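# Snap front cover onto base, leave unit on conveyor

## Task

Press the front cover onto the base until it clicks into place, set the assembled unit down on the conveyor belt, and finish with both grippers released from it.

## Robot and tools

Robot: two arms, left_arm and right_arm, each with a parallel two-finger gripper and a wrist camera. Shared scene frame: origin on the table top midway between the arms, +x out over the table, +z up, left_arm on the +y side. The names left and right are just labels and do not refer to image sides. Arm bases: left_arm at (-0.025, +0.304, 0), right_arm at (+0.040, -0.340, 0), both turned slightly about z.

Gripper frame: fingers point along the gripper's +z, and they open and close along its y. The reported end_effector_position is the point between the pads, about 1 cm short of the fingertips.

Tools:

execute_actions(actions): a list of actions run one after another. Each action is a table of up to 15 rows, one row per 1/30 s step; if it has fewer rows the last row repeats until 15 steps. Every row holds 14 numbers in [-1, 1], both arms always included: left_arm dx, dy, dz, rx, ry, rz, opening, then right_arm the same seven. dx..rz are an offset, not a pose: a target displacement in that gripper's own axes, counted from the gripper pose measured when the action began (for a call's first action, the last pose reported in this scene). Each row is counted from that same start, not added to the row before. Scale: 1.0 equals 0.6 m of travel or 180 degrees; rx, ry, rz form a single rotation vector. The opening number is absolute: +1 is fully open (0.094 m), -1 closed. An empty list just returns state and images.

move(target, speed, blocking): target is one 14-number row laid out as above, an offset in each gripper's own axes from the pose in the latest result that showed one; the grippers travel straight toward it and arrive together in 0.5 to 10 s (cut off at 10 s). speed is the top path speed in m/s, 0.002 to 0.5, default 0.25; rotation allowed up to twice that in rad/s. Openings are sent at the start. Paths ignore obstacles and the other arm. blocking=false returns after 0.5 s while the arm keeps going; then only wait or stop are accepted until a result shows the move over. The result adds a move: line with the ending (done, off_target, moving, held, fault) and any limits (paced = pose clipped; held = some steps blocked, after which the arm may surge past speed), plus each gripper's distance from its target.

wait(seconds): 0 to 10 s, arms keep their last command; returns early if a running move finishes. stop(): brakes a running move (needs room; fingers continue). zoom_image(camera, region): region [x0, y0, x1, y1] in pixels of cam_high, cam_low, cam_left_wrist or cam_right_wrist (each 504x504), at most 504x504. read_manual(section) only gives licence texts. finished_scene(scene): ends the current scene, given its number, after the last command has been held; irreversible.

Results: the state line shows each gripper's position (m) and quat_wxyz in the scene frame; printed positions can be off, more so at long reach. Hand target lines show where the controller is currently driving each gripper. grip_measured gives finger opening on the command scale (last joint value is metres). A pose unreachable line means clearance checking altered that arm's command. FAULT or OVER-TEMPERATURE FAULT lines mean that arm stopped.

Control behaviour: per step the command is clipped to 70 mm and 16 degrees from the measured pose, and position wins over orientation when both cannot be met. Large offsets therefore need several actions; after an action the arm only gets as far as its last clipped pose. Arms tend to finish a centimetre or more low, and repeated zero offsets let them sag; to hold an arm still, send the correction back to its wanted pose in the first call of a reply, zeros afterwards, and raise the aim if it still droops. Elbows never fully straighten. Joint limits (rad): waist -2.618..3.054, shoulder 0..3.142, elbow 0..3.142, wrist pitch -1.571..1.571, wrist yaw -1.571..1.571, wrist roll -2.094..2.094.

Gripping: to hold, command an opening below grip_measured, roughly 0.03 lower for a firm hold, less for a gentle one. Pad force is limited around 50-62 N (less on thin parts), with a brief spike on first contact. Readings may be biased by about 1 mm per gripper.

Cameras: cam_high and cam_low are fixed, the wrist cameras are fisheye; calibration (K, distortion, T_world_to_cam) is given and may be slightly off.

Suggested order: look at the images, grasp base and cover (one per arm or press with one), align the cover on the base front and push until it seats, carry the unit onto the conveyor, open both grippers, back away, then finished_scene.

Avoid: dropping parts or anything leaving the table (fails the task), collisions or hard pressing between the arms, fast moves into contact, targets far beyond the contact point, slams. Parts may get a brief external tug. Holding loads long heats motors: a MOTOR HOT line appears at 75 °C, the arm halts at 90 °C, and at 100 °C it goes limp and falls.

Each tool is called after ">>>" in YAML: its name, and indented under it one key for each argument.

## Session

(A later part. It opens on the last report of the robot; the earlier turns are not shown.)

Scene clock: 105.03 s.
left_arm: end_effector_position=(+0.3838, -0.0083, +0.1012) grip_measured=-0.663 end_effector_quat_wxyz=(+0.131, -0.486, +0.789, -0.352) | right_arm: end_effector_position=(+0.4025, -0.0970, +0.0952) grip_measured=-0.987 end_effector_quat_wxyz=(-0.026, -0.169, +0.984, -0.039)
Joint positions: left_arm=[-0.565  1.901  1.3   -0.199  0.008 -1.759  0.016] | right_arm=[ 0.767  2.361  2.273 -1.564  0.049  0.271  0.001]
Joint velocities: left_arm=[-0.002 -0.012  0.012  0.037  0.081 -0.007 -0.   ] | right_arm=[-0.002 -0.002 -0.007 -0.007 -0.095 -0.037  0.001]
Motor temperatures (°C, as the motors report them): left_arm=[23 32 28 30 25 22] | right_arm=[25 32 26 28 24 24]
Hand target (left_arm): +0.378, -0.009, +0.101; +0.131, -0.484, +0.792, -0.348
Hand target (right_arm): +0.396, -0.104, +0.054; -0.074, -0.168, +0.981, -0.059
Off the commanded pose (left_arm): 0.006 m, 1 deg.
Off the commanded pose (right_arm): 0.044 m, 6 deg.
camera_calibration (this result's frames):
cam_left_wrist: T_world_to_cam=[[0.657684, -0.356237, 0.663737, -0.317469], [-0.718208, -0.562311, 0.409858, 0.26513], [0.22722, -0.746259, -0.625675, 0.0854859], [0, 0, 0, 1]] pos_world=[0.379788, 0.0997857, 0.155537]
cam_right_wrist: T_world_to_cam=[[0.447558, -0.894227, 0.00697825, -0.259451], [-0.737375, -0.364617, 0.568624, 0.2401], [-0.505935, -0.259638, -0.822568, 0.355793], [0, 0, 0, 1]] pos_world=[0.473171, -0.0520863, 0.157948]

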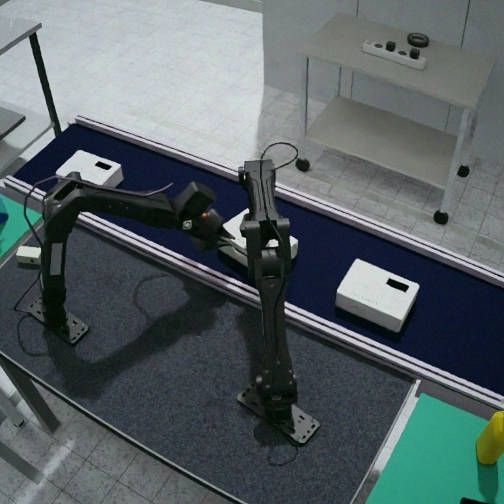

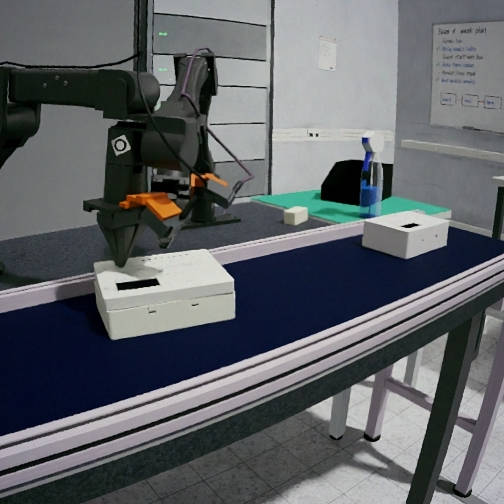

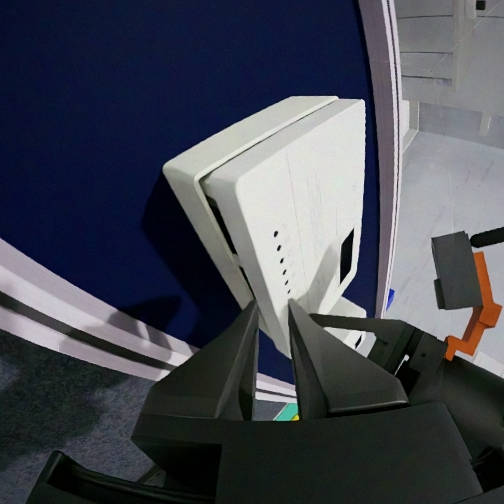

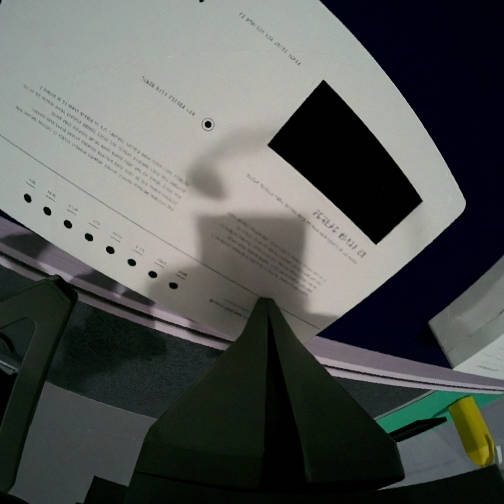

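>>> execute_actions:
  actions:
    - [[0.001,0.003,0.008,0,0,0,-0.66,0.006,-0.003,0.073,0.008,0.032,0,-1],[0.001,0.004,0.012,0,0,0,-0.66,0.006,-0.003,0.073,0.008,0.032,0,-1],[0.001,0.005,0.016,0,0,0,-0.66,0.006,-0.003,0.073,0.008,0.032,0,-1],[0.002,0.006,0.02,0,0,0,-0.66,0.006,-0.003,0.073,0.008,0.032,0,-1],[0.002,0.007,0.024,0,0,0,-0.66,0.006,-0.003,0.073,0.008,0.032,0,-1],[0.002,0.008,0.028,0,0,0,-0.66,0.006,-0.003,0.073,0.008,0.032,0,-1],[0.002,0.009,0.032,0,0,0,-0.66,0.006,-0.003,0.073,0.008,0.032,0,-1],[0.003,0.01,0.036,0,0,0,-0.66,0.006,-0.003,0.073,0.008,0.032,0,-1],[0.003,0.01,0.04,0,0,0,-0.66,0.006,-0.003,0.073,0.008,0.032,0,-1],[0.003,0.01,0.044,0,0,0,-0.66,0.006,-0.003,0.073,0.008,0.032,0,-1],[0.003,0.01,0.048,0,0,0,-0.66,0.006,-0.003,0.073,0.008,0.032,0,-1]]

>>> wait:
  seconds: 0.2

Scene clock: 105.97 s.
left_arm: end_effector_position=(+0.3933, -0.0155, +0.0833) grip_measured=-0.662 end_effector_quat_wxyz=(+0.132, -0.487, +0.786, -0.357) | right_arm: end_effector_position=(+0.4026, -0.0970, +0.0952) grip_measured=-0.987 end_effector_quat_wxyz=(-0.026, -0.169, +0.984, -0.039)
Joint positions: left_arm=[-0.565  1.965  1.306 -0.132  0.008 -1.762  0.016] | right_arm=[ 0.767  2.361  2.273 -1.564  0.049  0.271  0.001]
Joint velocities: left_arm=[-0.017  0.017 -0.012  0.007 -0.051  0.007 -0.001] | right_arm=[ 0.002  0.007  0.002  0.095 -0.037  0.022 -0.001]
Motor temperatures (°C, as the motors report them): left_arm=[23 32 28 30 25 22] | right_arm=[25 32 26 28 24 24]
Hand target (left_arm): +0.394, -0.020, +0.076; +0.131, -0.486, +0.789, -0.352
Hand target (right_arm): +0.396, -0.104, +0.054; -0.074, -0.168, +0.981, -0.059
Off the commanded pose (left_arm): 0.008 m, 1 deg.
Off the commanded pose (right_arm): 0.044 m, 6 deg.
camera_calibration (this result's frames):
cam_left_wrist: T_world_to_cam=[[0.654678, -0.349192, 0.670419, -0.313723], [-0.719116, -0.561037, 0.410011, 0.275578], [0.232957, -0.750534, -0.618408, 0.0638132], [0, 0, 0, 1]] pos_world=[0.388694, 0.0929537, 0.136799]
cam_right_wrist: T_world_to_cam=[[0.447582, -0.894213, 0.00729963, -0.259543], [-0.737665, -0.364586, 0.568267, 0.240341], [-0.50549, -0.259731, -0.822812, 0.355683], [0, 0, 0, 1]] pos_world=[0.473252, -0.0520798, 0.157977]

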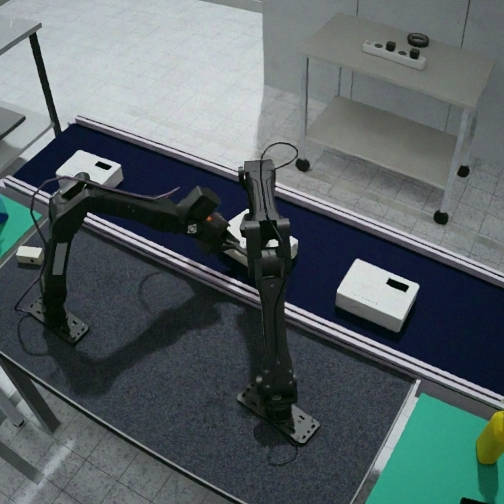

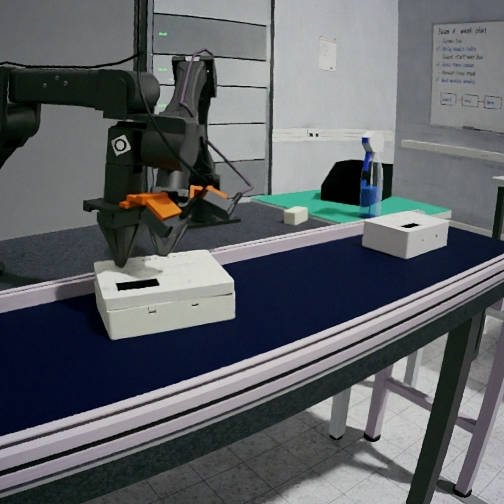

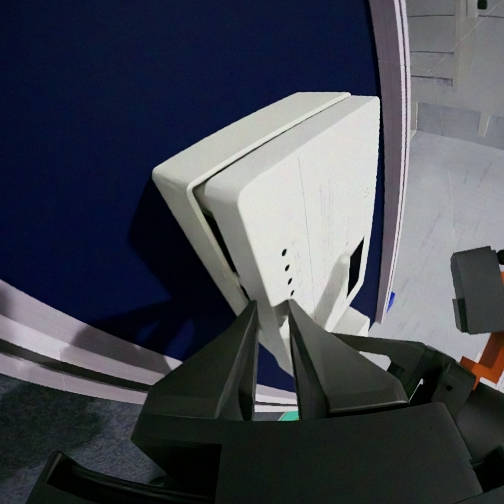

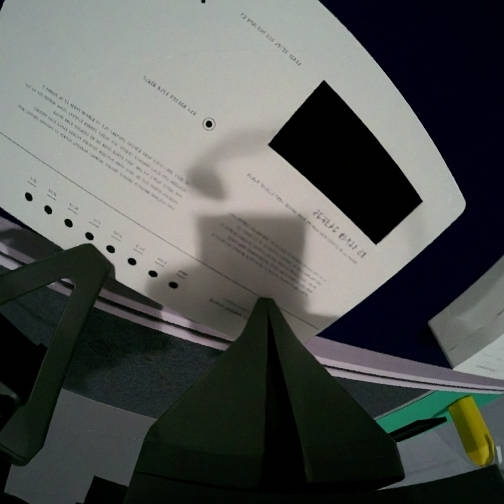

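Scene clock: 106.17 s.
left_arm: end_effector_position=(+0.3933, -0.0155, +0.0833) grip_measured=-0.662 end_effector_quat_wxyz=(+0.132, -0.487, +0.786, -0.357) | right_arm: end_effector_position=(+0.4026, -0.0970, +0.0952) grip_measured=-0.987 end_effector_quat_wxyz=(-0.026, -0.169, +0.984, -0.039)
Joint positions: left_arm=[-0.565  1.965  1.306 -0.132  0.008 -1.763  0.016] | right_arm=[ 0.767  2.361  2.273 -1.564  0.049  0.271  0.001]
Joint velocities: left_arm=[-0.017 -0.017  0.012 -0.022 -0.007  0.022 -0.001] | right_arm=[-0.002 -0.007  0.007  0.037 -0.037 -0.007 -0.   ]
Motor temperatures (°C, as the motors report them): left_arm=[23 32 28 30 25 22] | right_arm=[25 32 26 28 24 24]
Hand target (left_arm): +0.394, -0.020, +0.076; +0.131, -0.486, +0.789, -0.352
Hand target (right_arm): +0.396, -0.104, +0.054; -0.074, -0.168, +0.981, -0.059
Off the commanded pose (left_arm): 0.008 m, 1 deg.
Off the commanded pose (right_arm): 0.044 m, 6 deg.
wait: 0.20 s; at rest by 0.17 s
camera_calibration (this result's frames):
cam_left_wrist: T_world_to_cam=[[0.655088, -0.348554, 0.67035, -0.313869], [-0.718676, -0.561253, 0.410486, 0.275362], [0.23316, -0.75067, -0.618168, 0.0637113], [0, 0, 0, 1]] pos_world=[0.388653, 0.0929738, 0.136754]
cam_right_wrist: T_world_to_cam=[[0.447582, -0.894213, 0.00729963, -0.259543], [-0.737665, -0.364586, 0.568267, 0.240341], [-0.50549, -0.259731, -0.822812, 0.355683], [0, 0, 0, 1]] pos_world=[0.473252, -0.0520798, 0.157977]

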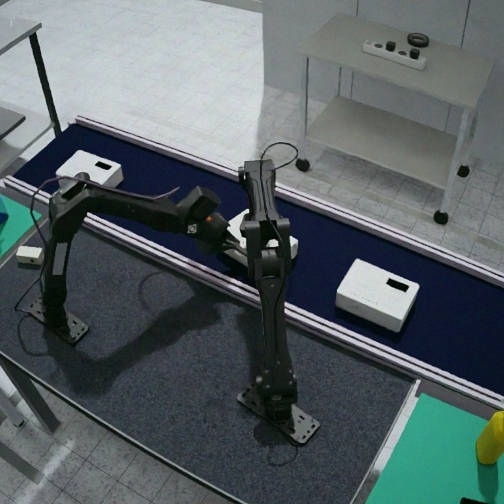

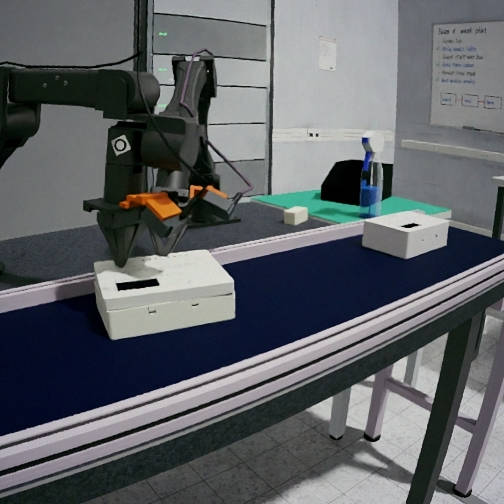

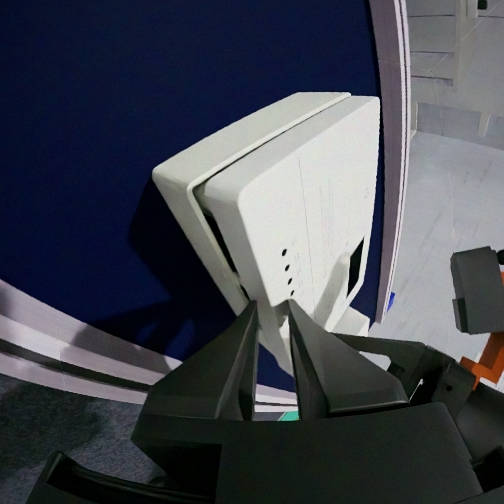

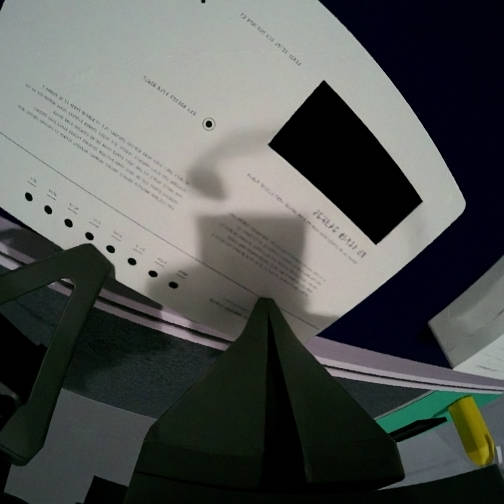

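Straddling the edge. Now push.

>>> execute_actions:
  actions:
    - [[-0.004,0,0.014,0,0,0,-0.66,0.006,-0.003,0.073,0.008,0.032,0,-1],[-0.005,0,0.018,0,0,0,-0.66,0.006,-0.003,0.073,0.008,0.032,0,-1],[-0.007,0,0.022,0,0,0,-0.66,0.006,-0.003,0.073,0.008,0.032,0,-1],[-0.008,0,0.026,0,0,0,-0.66,0.006,-0.003,0.073,0.008,0.032,0,-1],[-0.01,0,0.03,0,0,0,-0.66,0.006,-0.003,0.073,0.008,0.032,0,-1],[-0.011,0,0.034,0,0,0,-0.66,0.006,-0.003,0.073,0.008,0.032,0,-1],[-0.013,0,0.038,0,0,0,-0.66,0.006,-0.003,0.073,0.008,0.032,0,-1],[-0.014,0,0.042,0,0,0,-0.66,0.006,-0.003,0.073,0.008,0.032,0,-1],[-0.016,0,0.046,0,0,0,-0.66,0.006,-0.003,0.073,0.008,0.032,0,-1],[-0.017,0,0.05,0,0,0,-0.66,0.006,-0.003,0.073,0.008,0.032,0,-1]]

>>> zoom_image:
  camera: "cam_low"
  region: [80,240,250,350]

Scene clock: 106.97 s.
left_arm: end_effector_position=(+0.4113, -0.0209, +0.0824) grip_measured=-0.661 end_effector_quat_wxyz=(+0.138, -0.486, +0.778, -0.374) | right_arm: end_effector_position=(+0.4074, -0.1013, +0.0953) grip_measured=-0.987 end_effector_quat_wxyz=(-0.019, -0.167, +0.985, -0.049)
Joint positions: left_arm=[-0.551  2.014  1.345 -0.082  0.017 -1.76   0.016] | right_arm=[ 0.763  2.361  2.273 -1.558  0.073  0.271  0.001]
Joint velocities: left_arm=[ 0.017  0.017 -0.007  0.066 -0.022  0.066  0.001] | right_arm=[-0.002 -0.002 -0.002 -0.007 -0.007 -0.051  0.001]
Motor temperatures (°C, as the motors report them): left_arm=[23 32 28 31 25 22] | right_arm=[25 32 26 28 24 24]
Hand target (left_arm): +0.414, -0.018, +0.061; +0.132, -0.487, +0.786, -0.357
Hand target (right_arm): +0.396, -0.104, +0.054; -0.074, -0.167, +0.981, -0.060
Off the commanded pose (left_arm): 0.022 m, 2 deg.
Off the commanded pose (right_arm): 0.044 m, 6 deg.
camera_calibration (this result's frames):
cam_left_wrist: T_world_to_cam=[[0.637328, -0.32654, 0.697986, -0.32138], [-0.726937, -0.555309, 0.403972, 0.289682], [0.255685, -0.764855, -0.591288, 0.0431676], [0, 0, 0, 1]] pos_world=[0.404368, 0.0889365, 0.13282]
cam_right_wrist: T_world_to_cam=[[0.444822, -0.89511, 0.0301904, -0.26671], [-0.748993, -0.353304, 0.560523, 0.248642], [-0.491063, -0.271945, -0.827588, 0.350398], [0, 0, 0, 1]] pos_world=[0.476937, -0.0555993, 0.158668]

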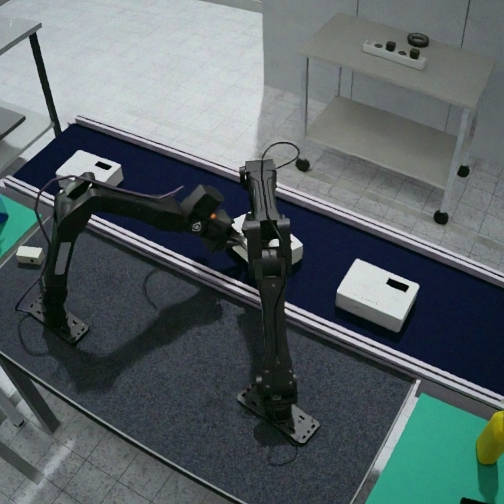

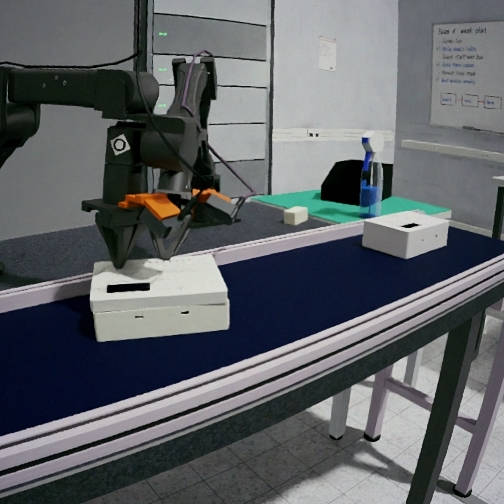

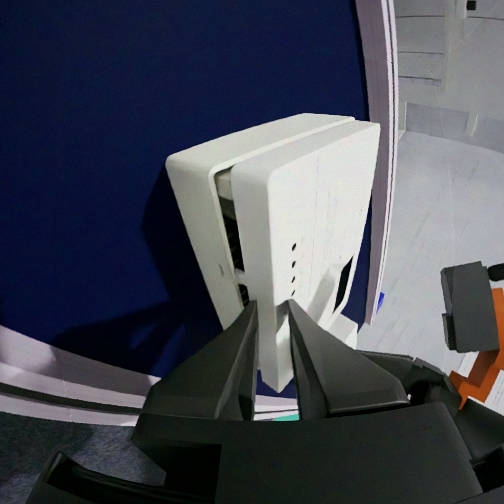

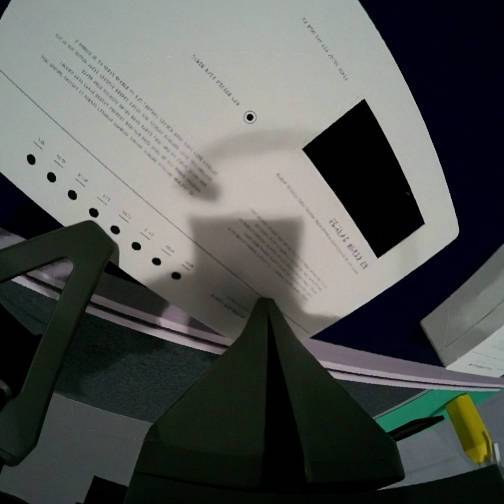

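Region (80, 240, 250, 350) of cam_low's 504x504 image, scaled by 2.965, with more detail than that image has; it fills the top 326 rows of this view, and the rest is white.

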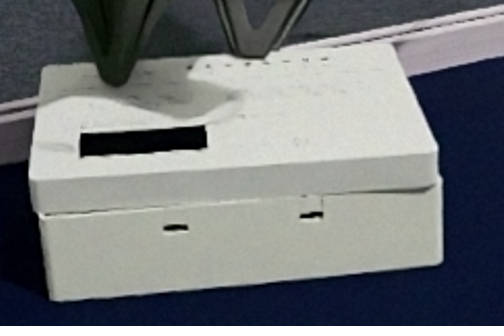

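>>> move:
  target: [-0.06,0,-0.1,0,0,0,-1,0.0,-0.0,-0.09,0,0,0,-1]
  speed: 0.15

>>> zoom_image:
  camera: "cam_low"
  region: [80,240,250,350]

Scene clock: 108.53 s.
left_arm: end_effector_position=(+0.4003, +0.0313, +0.1242) grip_measured=-0.996 end_effector_quat_wxyz=(+0.143, -0.488, +0.770, -0.385) | right_arm: end_effector_position=(+0.4093, -0.1009, +0.1369) grip_measured=-0.987 end_effector_quat_wxyz=(+0.027, -0.165, +0.985, -0.030)
Joint positions: left_arm=[-0.458  1.811  1.223 -0.138  0.081 -1.709  0.   ] | right_arm=[ 0.763  2.271  2.289 -1.564  0.077  0.271  0.001]
Joint velocities: left_arm=[ 0.002 -0.012  0.002  0.007  0.022  0.007  0.001] | right_arm=[-0.002 -0.002  0.002 -0.095 -0.066 -0.037 -0.   ]
Motor temperatures (°C, as the motors report them): left_arm=[23 31 28 31 25 22] | right_arm=[25 32 26 28 24 24]
Hand target (left_arm): +0.394, +0.036, +0.120; +0.138, -0.486, +0.778, -0.374
Hand target (right_arm): +0.408, -0.097, +0.149; +0.040, -0.169, +0.985, -0.023
Off the commanded pose (left_arm): 0.010 m, 2 deg.
Off the commanded pose (right_arm): 0.013 m, 6 deg.
joint sent to its limit (right arm) — the command would take joint 4 (wrist pitch) past its lower limit, so that joint was sent only as far as its limit.
move: off_target (right_arm)
camera_calibration (this result's frames):
cam_left_wrist: T_world_to_cam=[[0.62687, -0.305697, 0.716647, -0.325317], [-0.728669, -0.555655, 0.400362, 0.294947], [0.275819, -0.773173, -0.571075, 0.10031], [0, 0, 0, 1]] pos_world=[0.391183, 0.141997, 0.172336]
cam_right_wrist: T_world_to_cam=[[0.442803, -0.896393, 0.0201227, -0.266373], [-0.792549, -0.380814, 0.476284, 0.253502], [-0.419275, -0.226849, -0.879061, 0.368027], [0, 0, 0, 1]] pos_world=[0.473169, -0.058751, 0.208139]

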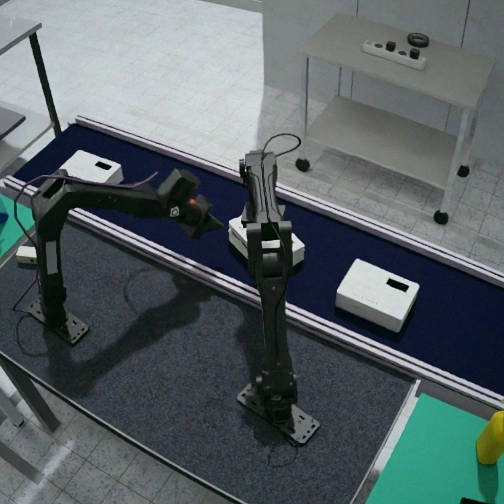

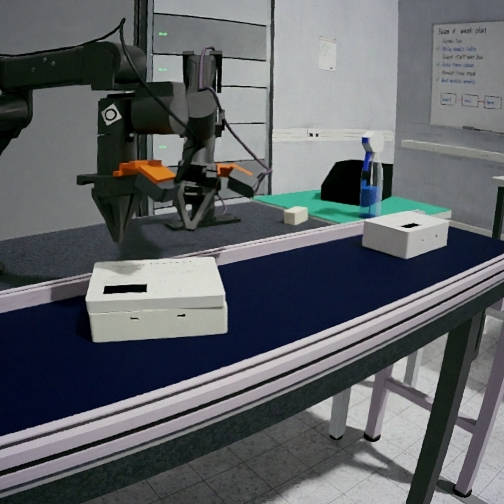

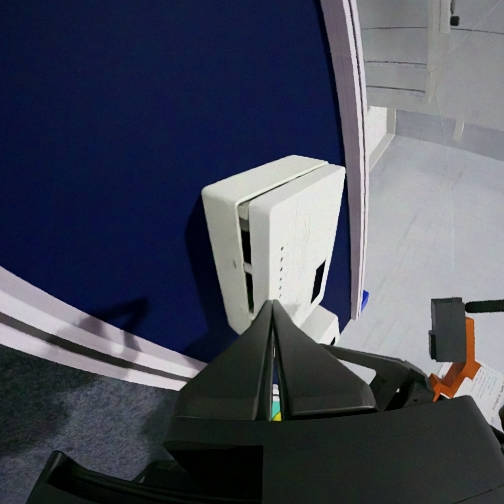

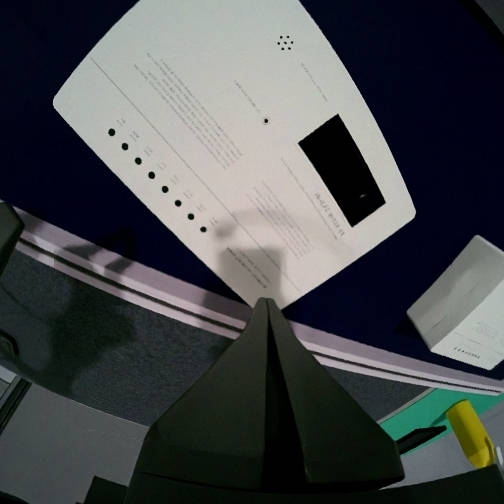

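Region (80, 240, 250, 350) of cam_low's 504x504 image, scaled by 2.965, with more detail than that image has; it fills the top 326 rows of this view, and the rest is white.

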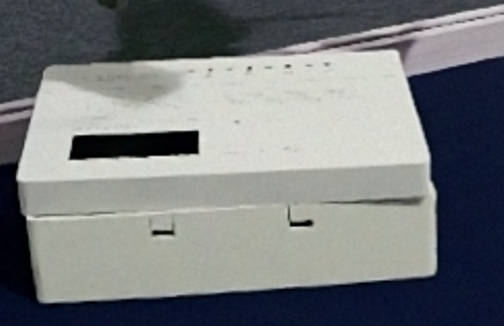

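>>> move:
  target: [0,0,0,0,0,0,-1,0.03,-0.106,0.03,0,0,0.25,-1]
  speed: 0.2

Scene clock: 112.13 s.
left_arm: end_effector_position=(+0.3999, +0.0313, +0.1239) grip_measured=-0.996 end_effector_quat_wxyz=(+0.142, -0.488, +0.771, -0.385) | right_arm: end_effector_position=(+0.4117, -0.1646, +0.1158) grip_measured=-0.987 end_effector_quat_wxyz=(+0.027, +0.213, +0.976, -0.028)
Joint positions: left_arm=[-0.458  1.811  1.223 -0.14   0.082 -1.708  0.   ] | right_arm=[ 0.631  2.121  1.961 -1.404  0.077  0.902  0.001]
Joint velocities: left_arm=[-0.012 -0.007  0.002 -0.007 -0.037  0.081  0.001] | right_arm=[-0.017 -0.007 -0.037 -0.022  0.081  0.066 -0.   ]
Motor temperatures (°C, as the motors report them): left_arm=[23 31 28 31 25 22] | right_arm=[25 33 26 28 24 24]
Hand target (left_arm): +0.400, +0.031, +0.124; +0.143, -0.488, +0.770, -0.385
Hand target (right_arm): +0.413, -0.168, +0.122; +0.036, +0.224, +0.974, -0.019
Off the commanded pose (left_arm): 0.001 m, 0 deg.
Off the commanded pose (right_arm): 0.008 m, 2 deg.
move: done
camera_calibration (this result's frames):
cam_left_wrist: T_world_to_cam=[[0.627858, -0.306794, 0.715313, -0.325027], [-0.728541, -0.555073, 0.401401, 0.294603], [0.273903, -0.773157, -0.572018, 0.101099], [0, 0, 0, 1]] pos_world=[0.39101, 0.141975, 0.172073]
cam_right_wrist: T_world_to_cam=[[-0.297451, -0.954735, -0.00211719, -0.0263625], [-0.850352, 0.263921, 0.455245, 0.373598], [-0.434079, 0.137213, -0.890364, 0.403438], [0, 0, 0, 1]] pos_world=[0.484972, -0.179127, 0.189073]

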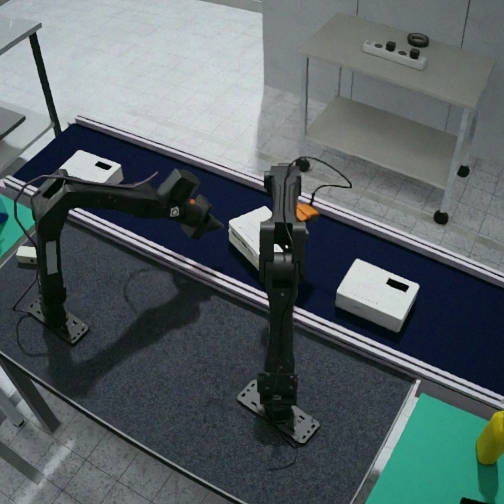

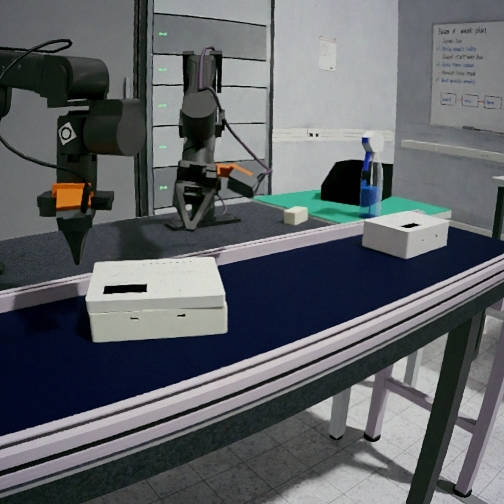

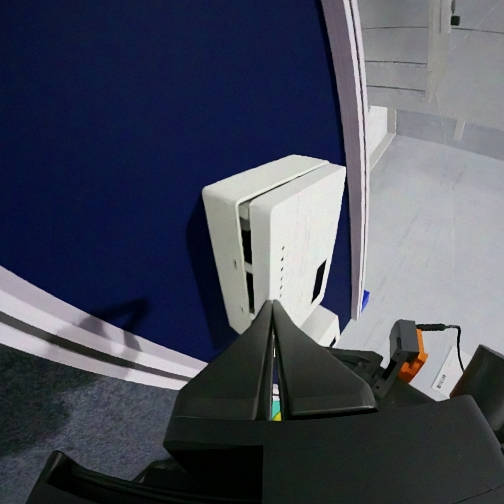

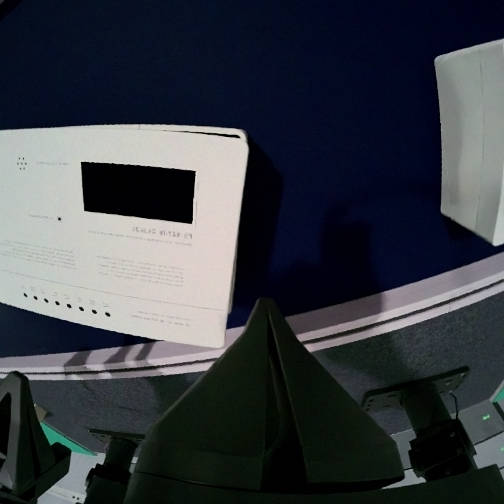

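>>> move:
  target: [0,0,0,0,0,0,-1,0.005,-0.003,0.078,-0.095,0,0,-1]
  speed: 0.1

>>> zoom_image:
  camera: "cam_low"
  region: [30,200,240,350]

Scene clock: 114.40 s.
left_arm: end_effector_position=(+0.3999, +0.0313, +0.1239) grip_measured=-0.996 end_effector_quat_wxyz=(+0.142, -0.488, +0.771, -0.385) | right_arm: end_effector_position=(+0.4086, -0.1651, +0.0627) grip_measured=-0.987 end_effector_quat_wxyz=(+0.051, +0.210, +0.971, +0.106)
Joint positions: left_arm=[-0.458  1.811  1.223 -0.14   0.082 -1.708  0.   ] | right_arm=[ 0.549  1.929  1.445 -0.882 -0.116  0.828  0.001]
Joint velocities: left_arm=[-0.002  0.002  0.012 -0.007 -0.007  0.037 -0.001] | right_arm=[ 0.002 -0.017  0.017  0.022  0.007  0.051  0.   ]
Motor temperatures (°C, as the motors report them): left_arm=[23 31 28 31 25 22] | right_arm=[25 33 26 28 24 24]
Hand target (left_arm): +0.400, +0.031, +0.124; +0.142, -0.488, +0.771, -0.385
Hand target (right_arm): +0.410, -0.168, +0.069; +0.060, +0.208, +0.969, +0.116
Off the commanded pose (left_arm): 0.000 m, 0 deg.
Off the commanded pose (right_arm): 0.007 m, 2 deg.
move: done
camera_calibration (this result's frames):
cam_left_wrist: T_world_to_cam=[[0.627858, -0.306794, 0.715313, -0.325027], [-0.728541, -0.555073, 0.401401, 0.294603], [0.273903, -0.773157, -0.572018, 0.101099], [0, 0, 0, 1]] pos_world=[0.39101, 0.141975, 0.172073]
cam_right_wrist: T_world_to_cam=[[-0.271318, -0.924139, -0.268987, -0.0167989], [-0.898335, 0.142819, 0.415449, 0.397394], [-0.345516, 0.354359, -0.868935, 0.35315], [0, 0, 0, 1]] pos_world=[0.474454, -0.197422, 0.137249]

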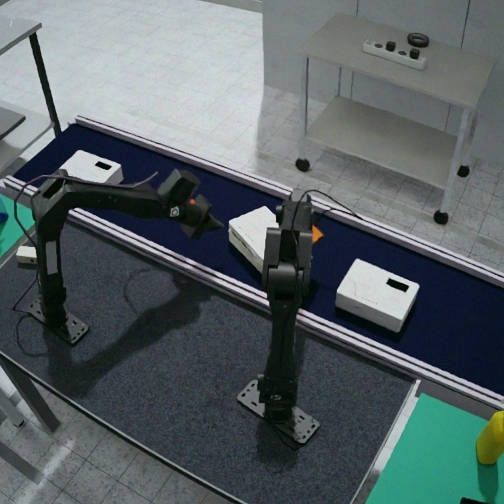

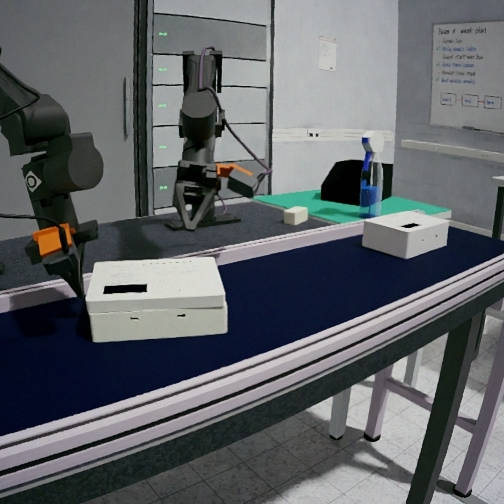

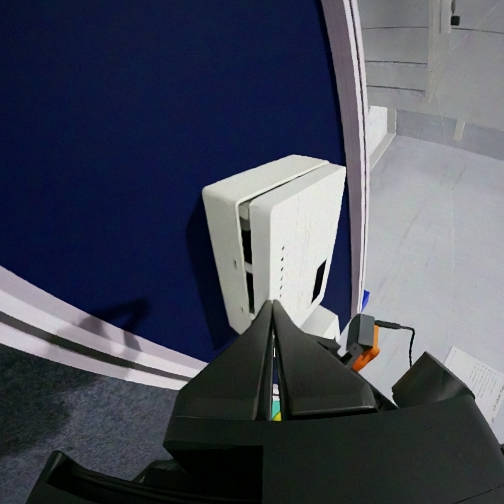

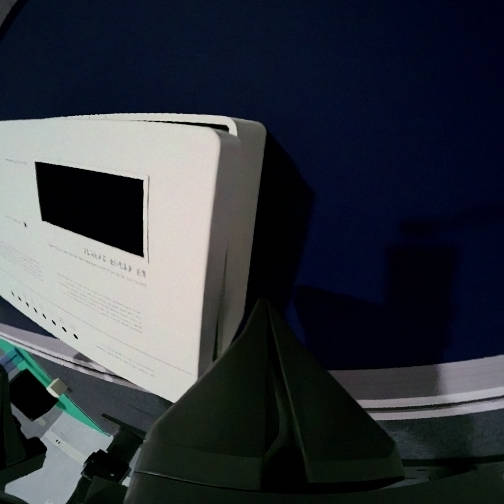

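Region (30, 200, 240, 350) of cam_low's 504x504 image, scaled by 2.400, with more detail than that image has; it fills the top 360 rows of this view, and the rest is white.

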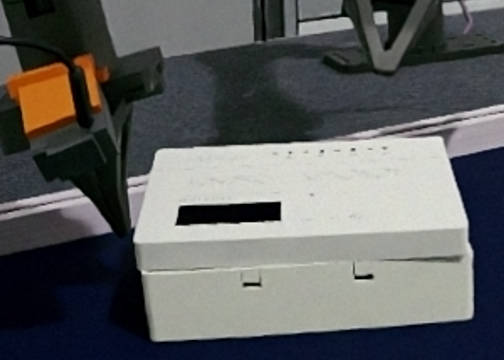

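>>> move:
  target: [0,0,0,0,0,0,-1,-0.001,0.032,0,0,0,0,-1]
  speed: 0.02

>>> zoom_image:
  camera: "cam_low"
  region: [30,200,240,350]

Scene clock: 115.77 s.
left_arm: end_effector_position=(+0.3999, +0.0313, +0.1239) grip_measured=-0.996 end_effector_quat_wxyz=(+0.142, -0.488, +0.771, -0.385) | right_arm: end_effector_position=(+0.4146, -0.1536, +0.0638) grip_measured=-0.987 end_effector_quat_wxyz=(+0.049, +0.211, +0.970, +0.108)
Joint positions: left_arm=[-0.458  1.811  1.223 -0.14   0.082 -1.708  0.   ] | right_arm=[ 0.569  1.965  1.499 -0.898 -0.117  0.85   0.001]
Joint velocities: left_arm=[ 0.007  0.012 -0.022 -0.007 -0.037  0.037  0.002] | right_arm=[-0.017  0.007 -0.007 -0.081  0.022  0.051  0.   ]
Motor temperatures (°C, as the motors report them): left_arm=[23 31 28 31 25 22] | right_arm=[25 33 27 28 24 24]
Hand target (left_arm): +0.400, +0.031, +0.124; +0.142, -0.488, +0.771, -0.385
Hand target (right_arm): +0.417, -0.148, +0.067; +0.051, +0.210, +0.971, +0.106
Off the commanded pose (left_arm): 0.000 m, 0 deg.
Off the commanded pose (right_arm): 0.007 m, 0 deg.
move: done
camera_calibration (this result's frames):
cam_left_wrist: T_world_to_cam=[[0.627858, -0.306794, 0.715313, -0.325027], [-0.728541, -0.555073, 0.401401, 0.294603], [0.273903, -0.773157, -0.572018, 0.101099], [0, 0, 0, 1]] pos_world=[0.39101, 0.141975, 0.172073]
cam_right_wrist: T_world_to_cam=[[-0.273706, -0.922332, -0.272743, -0.00268302], [-0.897077, 0.142528, 0.418257, 0.399885], [-0.346899, 0.359151, -0.866413, 0.353255], [0, 0, 0, 1]] pos_world=[0.480537, -0.186341, 0.138078]

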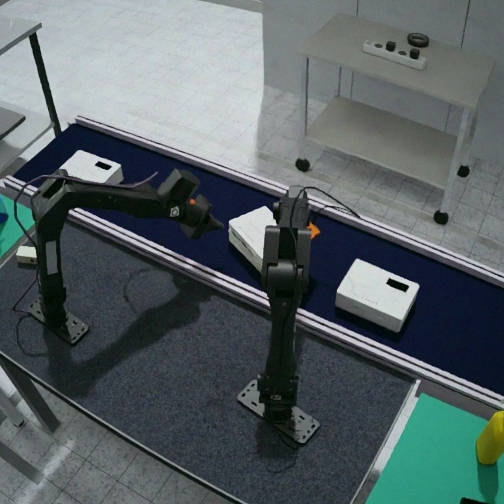

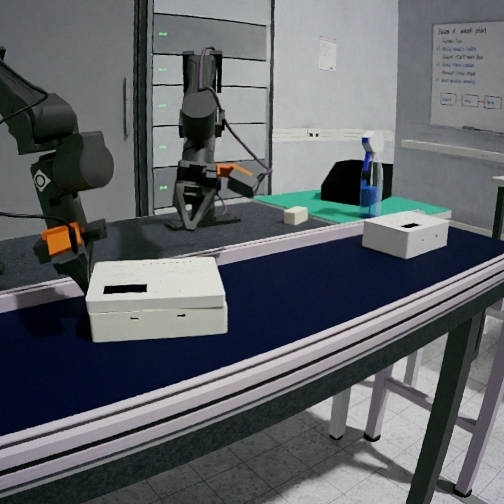

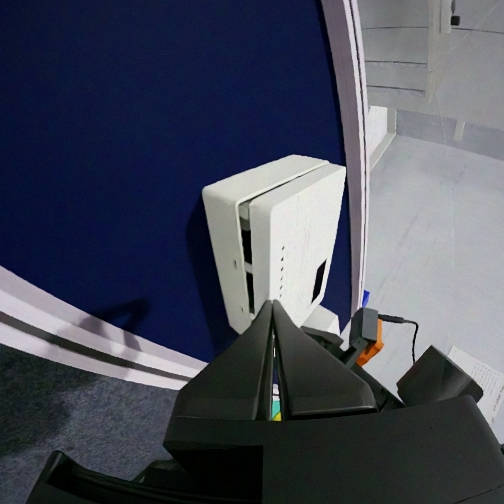

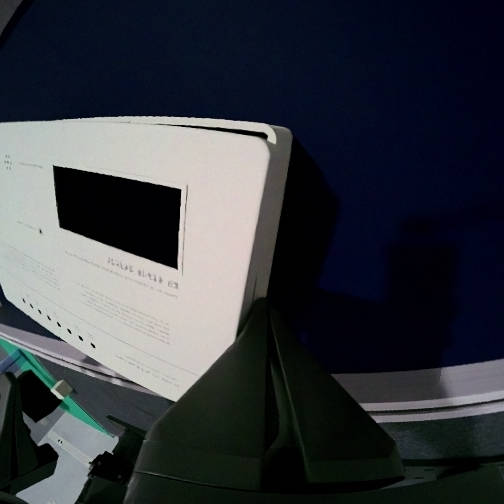

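Region (30, 200, 240, 350) of cam_low's 504x504 image, scaled by 2.400, with more detail than that image has; it fills the top 360 rows of this view, and the rest is white.

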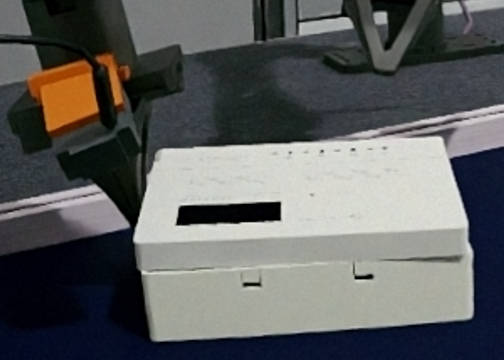

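>>> move:
  target: [0,0,0,0,0,0,-1,-0.001,0.02,0,0,0,0,-1]
  speed: 0.015

>>> zoom_image:
  camera: "cam_low"
  region: [30,200,240,350]

Scene clock: 117.00 s.
left_arm: end_effector_position=(+0.3999, +0.0313, +0.1239) grip_measured=-0.996 end_effector_quat_wxyz=(+0.142, -0.488, +0.771, -0.385) | right_arm: end_effector_position=(+0.4155, -0.1531, +0.0613) grip_measured=-0.987 end_effector_quat_wxyz=(+0.042, +0.216, +0.970, +0.103)
Joint positions: left_arm=[-0.458  1.811  1.223 -0.14   0.082 -1.708  0.   ] | right_arm=[ 0.569  1.986  1.521 -0.915 -0.117  0.86   0.001]
Joint velocities: left_arm=[-0.002 -0.002  0.002 -0.037  0.022 -0.007 -0.   ] | right_arm=[ 0.002  0.002  0.007  0.037 -0.081  0.051 -0.001]
Motor temperatures (°C, as the motors report them): left_arm=[23 31 28 31 25 22] | right_arm=[25 33 27 28 24 24]
Hand target (left_arm): +0.400, +0.031, +0.124; +0.142, -0.488, +0.771, -0.385
Hand target (right_arm): +0.420, -0.143, +0.067; +0.049, +0.211, +0.970, +0.108
Off the commanded pose (left_arm): 0.000 m, 0 deg.
Off the commanded pose (right_arm): 0.012 m, 1 deg.
move: off_target (right_arm)
camera_calibration (this result's frames):
cam_left_wrist: T_world_to_cam=[[0.627858, -0.306794, 0.715313, -0.325027], [-0.728541, -0.555073, 0.401401, 0.294603], [0.273903, -0.773157, -0.572018, 0.101099], [0, 0, 0, 1]] pos_world=[0.39101, 0.141975, 0.172073]
cam_right_wrist: T_world_to_cam=[[-0.286769, -0.921141, -0.263178, 0.00227969], [-0.888554, 0.153059, 0.432486, 0.398917], [-0.358099, 0.357871, -0.862376, 0.355456], [0, 0, 0, 1]] pos_world=[0.482402, -0.186165, 0.134611]

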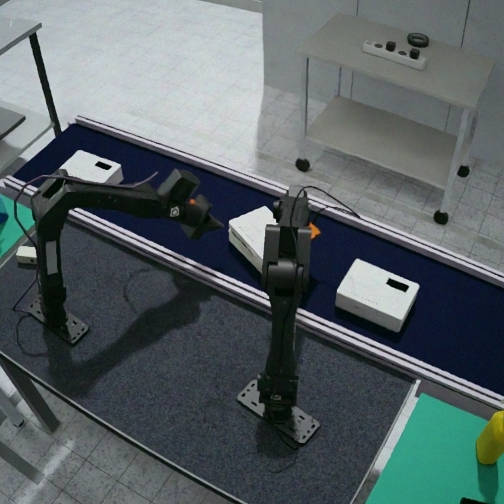

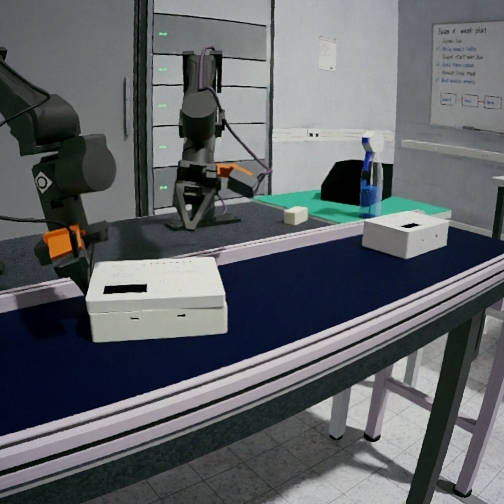

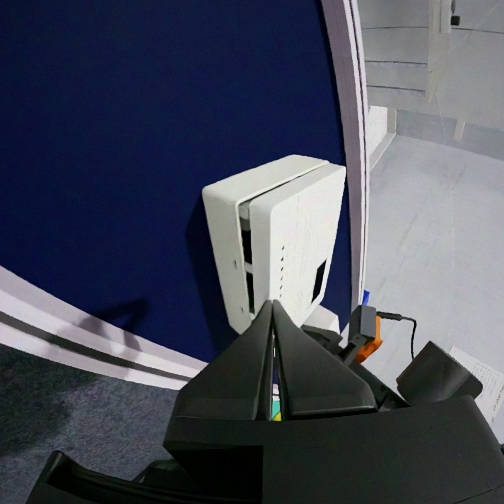

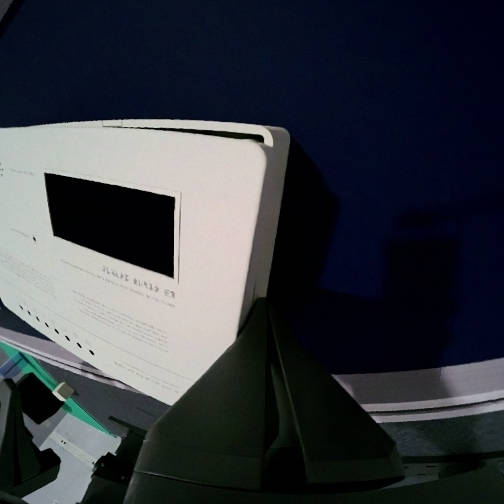

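Region (30, 200, 240, 350) of cam_low's 504x504 image, scaled by 2.400, with more detail than that image has; it fills the top 360 rows of this view, and the rest is white.

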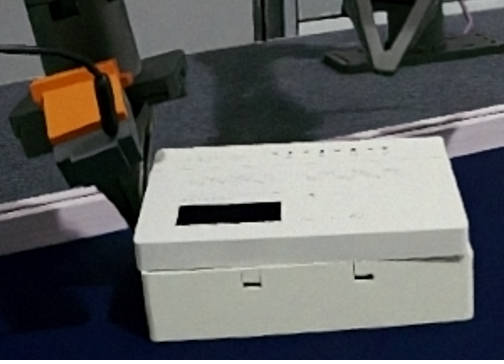

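>>> move:
  target: [0,0,0,0,0,0,-1,-0.02,-0.028,-0.008,0,0,0,-1]
  speed: 0.08

>>> move:
  target: [0,0,0,0,0,0,-1,-0.065,0,-0.008,0,0,0,-1]
  speed: 0.08

Scene clock: 117.90 s.
left_arm: end_effector_position=(+0.3999, +0.0313, +0.1239) grip_measured=-0.996 end_effector_quat_wxyz=(+0.142, -0.488, +0.771, -0.385) | right_arm: end_effector_position=(+0.4236, -0.1702, +0.0614) grip_measured=-0.987 end_effector_quat_wxyz=(+0.046, +0.219, +0.969, +0.102)
Joint positions: left_arm=[-0.458  1.811  1.223 -0.14   0.082 -1.708  0.   ] | right_arm=[ 0.523  1.986  1.521 -0.916 -0.118  0.82   0.001]
Joint velocities: left_arm=[ 0.007  0.002  0.007  0.051  0.007  0.022 -0.001] | right_arm=[-0.002 -0.002 -0.007  0.022 -0.066 -0.066 -0.   ]
Motor temperatures (°C, as the motors report them): left_arm=[23 31 28 31 25 22] | right_arm=[25 33 27 28 24 24]
Hand target (left_arm): +0.400, +0.031, +0.124; +0.142, -0.488, +0.771, -0.385
Hand target (right_arm): +0.419, -0.174, +0.062; +0.042, +0.216, +0.970, +0.103
Off the commanded pose (left_arm): 0.000 m, 0 deg.
Off the commanded pose (right_arm): 0.006 m, 1 deg.
move: done
camera_calibration (this result's frames):
cam_left_wrist: T_world_to_cam=[[0.627858, -0.306794, 0.715313, -0.325027], [-0.728541, -0.555073, 0.401401, 0.294603], [0.273903, -0.773157, -0.572018, 0.101099], [0, 0, 0, 1]] pos_world=[0.39101, 0.141975, 0.172073]
cam_right_wrist: T_world_to_cam=[[-0.291381, -0.920294, -0.261068, -0.00916287], [-0.890367, 0.161122, 0.425778, 0.411208], [-0.349777, 0.35651, -0.866347, 0.361047], [0, 0, 0, 1]] pos_world=[0.489742, -0.203404, 0.135316]

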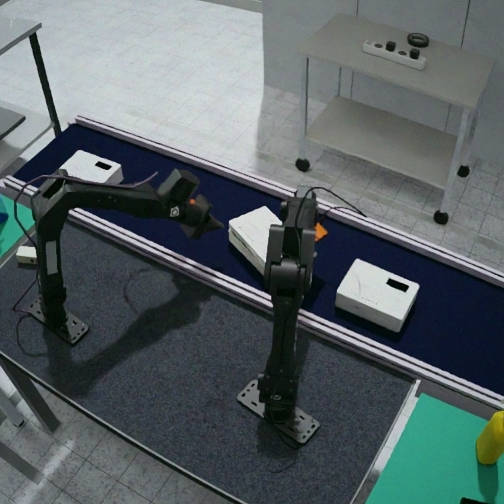

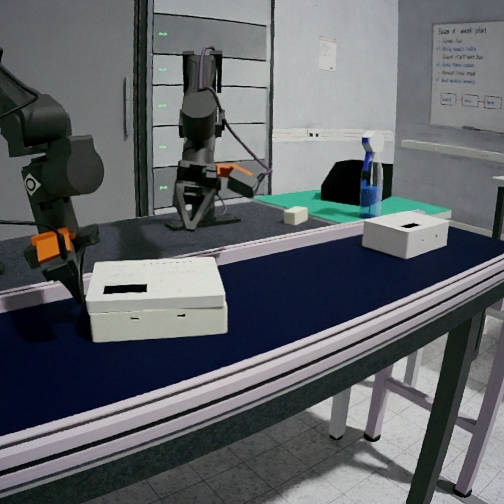

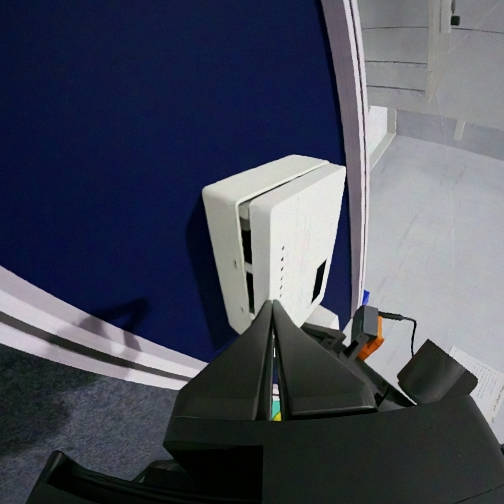

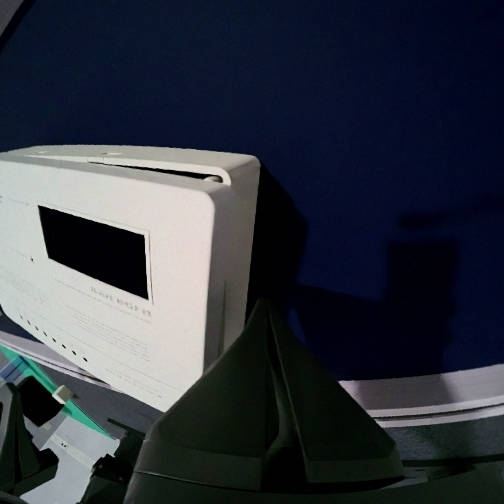

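Scene clock: 118.93 s.
left_arm: end_effector_position=(+0.3999, +0.0313, +0.1239) grip_measured=-0.996 end_effector_quat_wxyz=(+0.142, -0.488, +0.771, -0.385) | right_arm: end_effector_position=(+0.4524, -0.1885, +0.0630) grip_measured=-0.987 end_effector_quat_wxyz=(+0.045, +0.222, +0.969, +0.096)
Joint positions: left_arm=[-0.458  1.811  1.223 -0.14   0.082 -1.708  0.   ] | right_arm=[ 0.46   2.074  1.661 -0.982 -0.12   0.762  0.001]
Joint velocities: left_arm=[ 0.002  0.007 -0.002 -0.022  0.037 -0.007 -0.001] | right_arm=[-0.007 -0.002  0.007 -0.022  0.007 -0.081 -0.001]
Motor temperatures (°C, as the motors report them): left_arm=[23 31 28 31 25 22] | right_arm=[25 33 27 28 24 24]
Hand target (left_arm): +0.400, +0.031, +0.124; +0.142, -0.488, +0.771, -0.385
Hand target (right_arm): +0.458, -0.189, +0.067; +0.046, +0.219, +0.969, +0.101
Off the commanded pose (left_arm): 0.000 m, 0 deg.
Off the commanded pose (right_arm): 0.007 m, 1 deg.
move: done
camera_calibration (this result's frames):
cam_left_wrist: T_world_to_cam=[[0.627858, -0.306794, 0.715313, -0.325027], [-0.728541, -0.555073, 0.401401, 0.294603], [0.273903, -0.773157, -0.572018, 0.101099], [0, 0, 0, 1]] pos_world=[0.39101, 0.141975, 0.172073]
cam_right_wrist: T_world_to_cam=[[-0.29812, -0.921177, -0.250115, -0.0149763], [-0.887138, 0.170683, 0.428781, 0.439258], [-0.352293, 0.349714, -0.868095, 0.378999], [0, 0, 0, 1]] pos_world=[0.518737, -0.221311, 0.136916]

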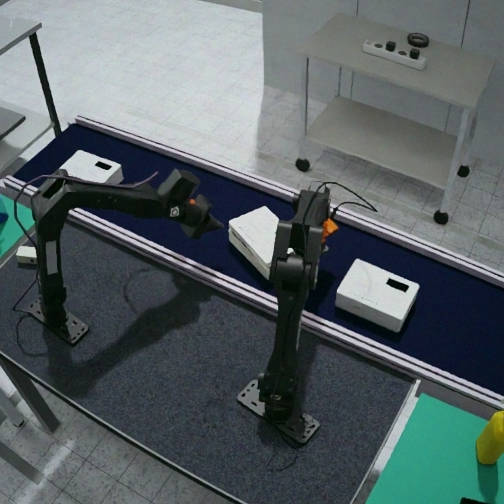

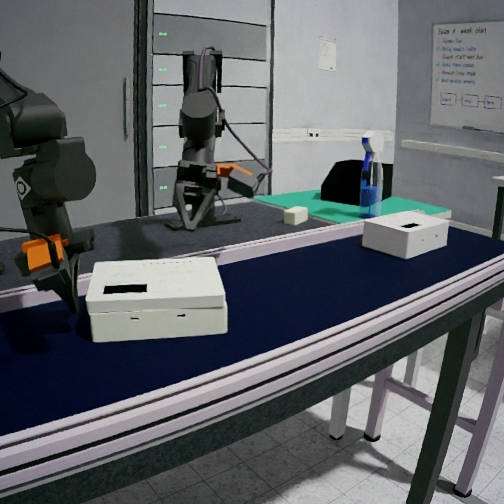

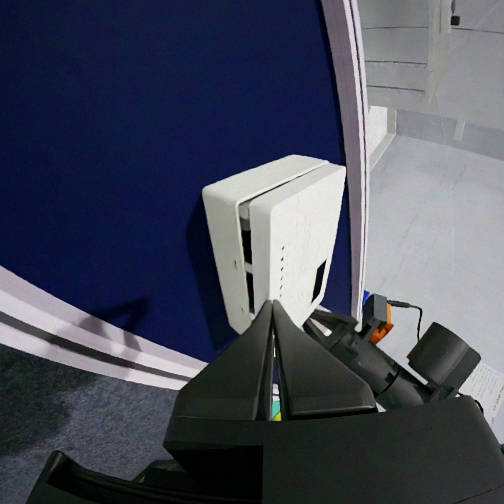

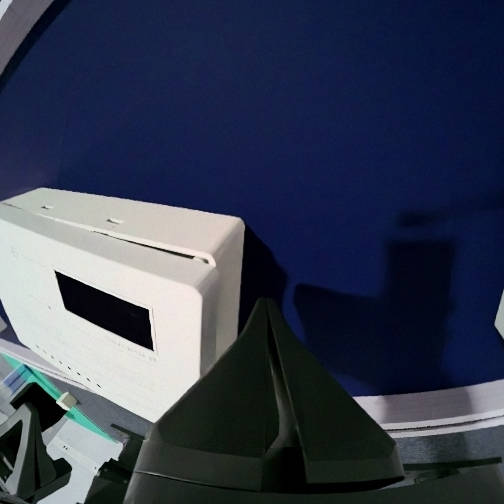

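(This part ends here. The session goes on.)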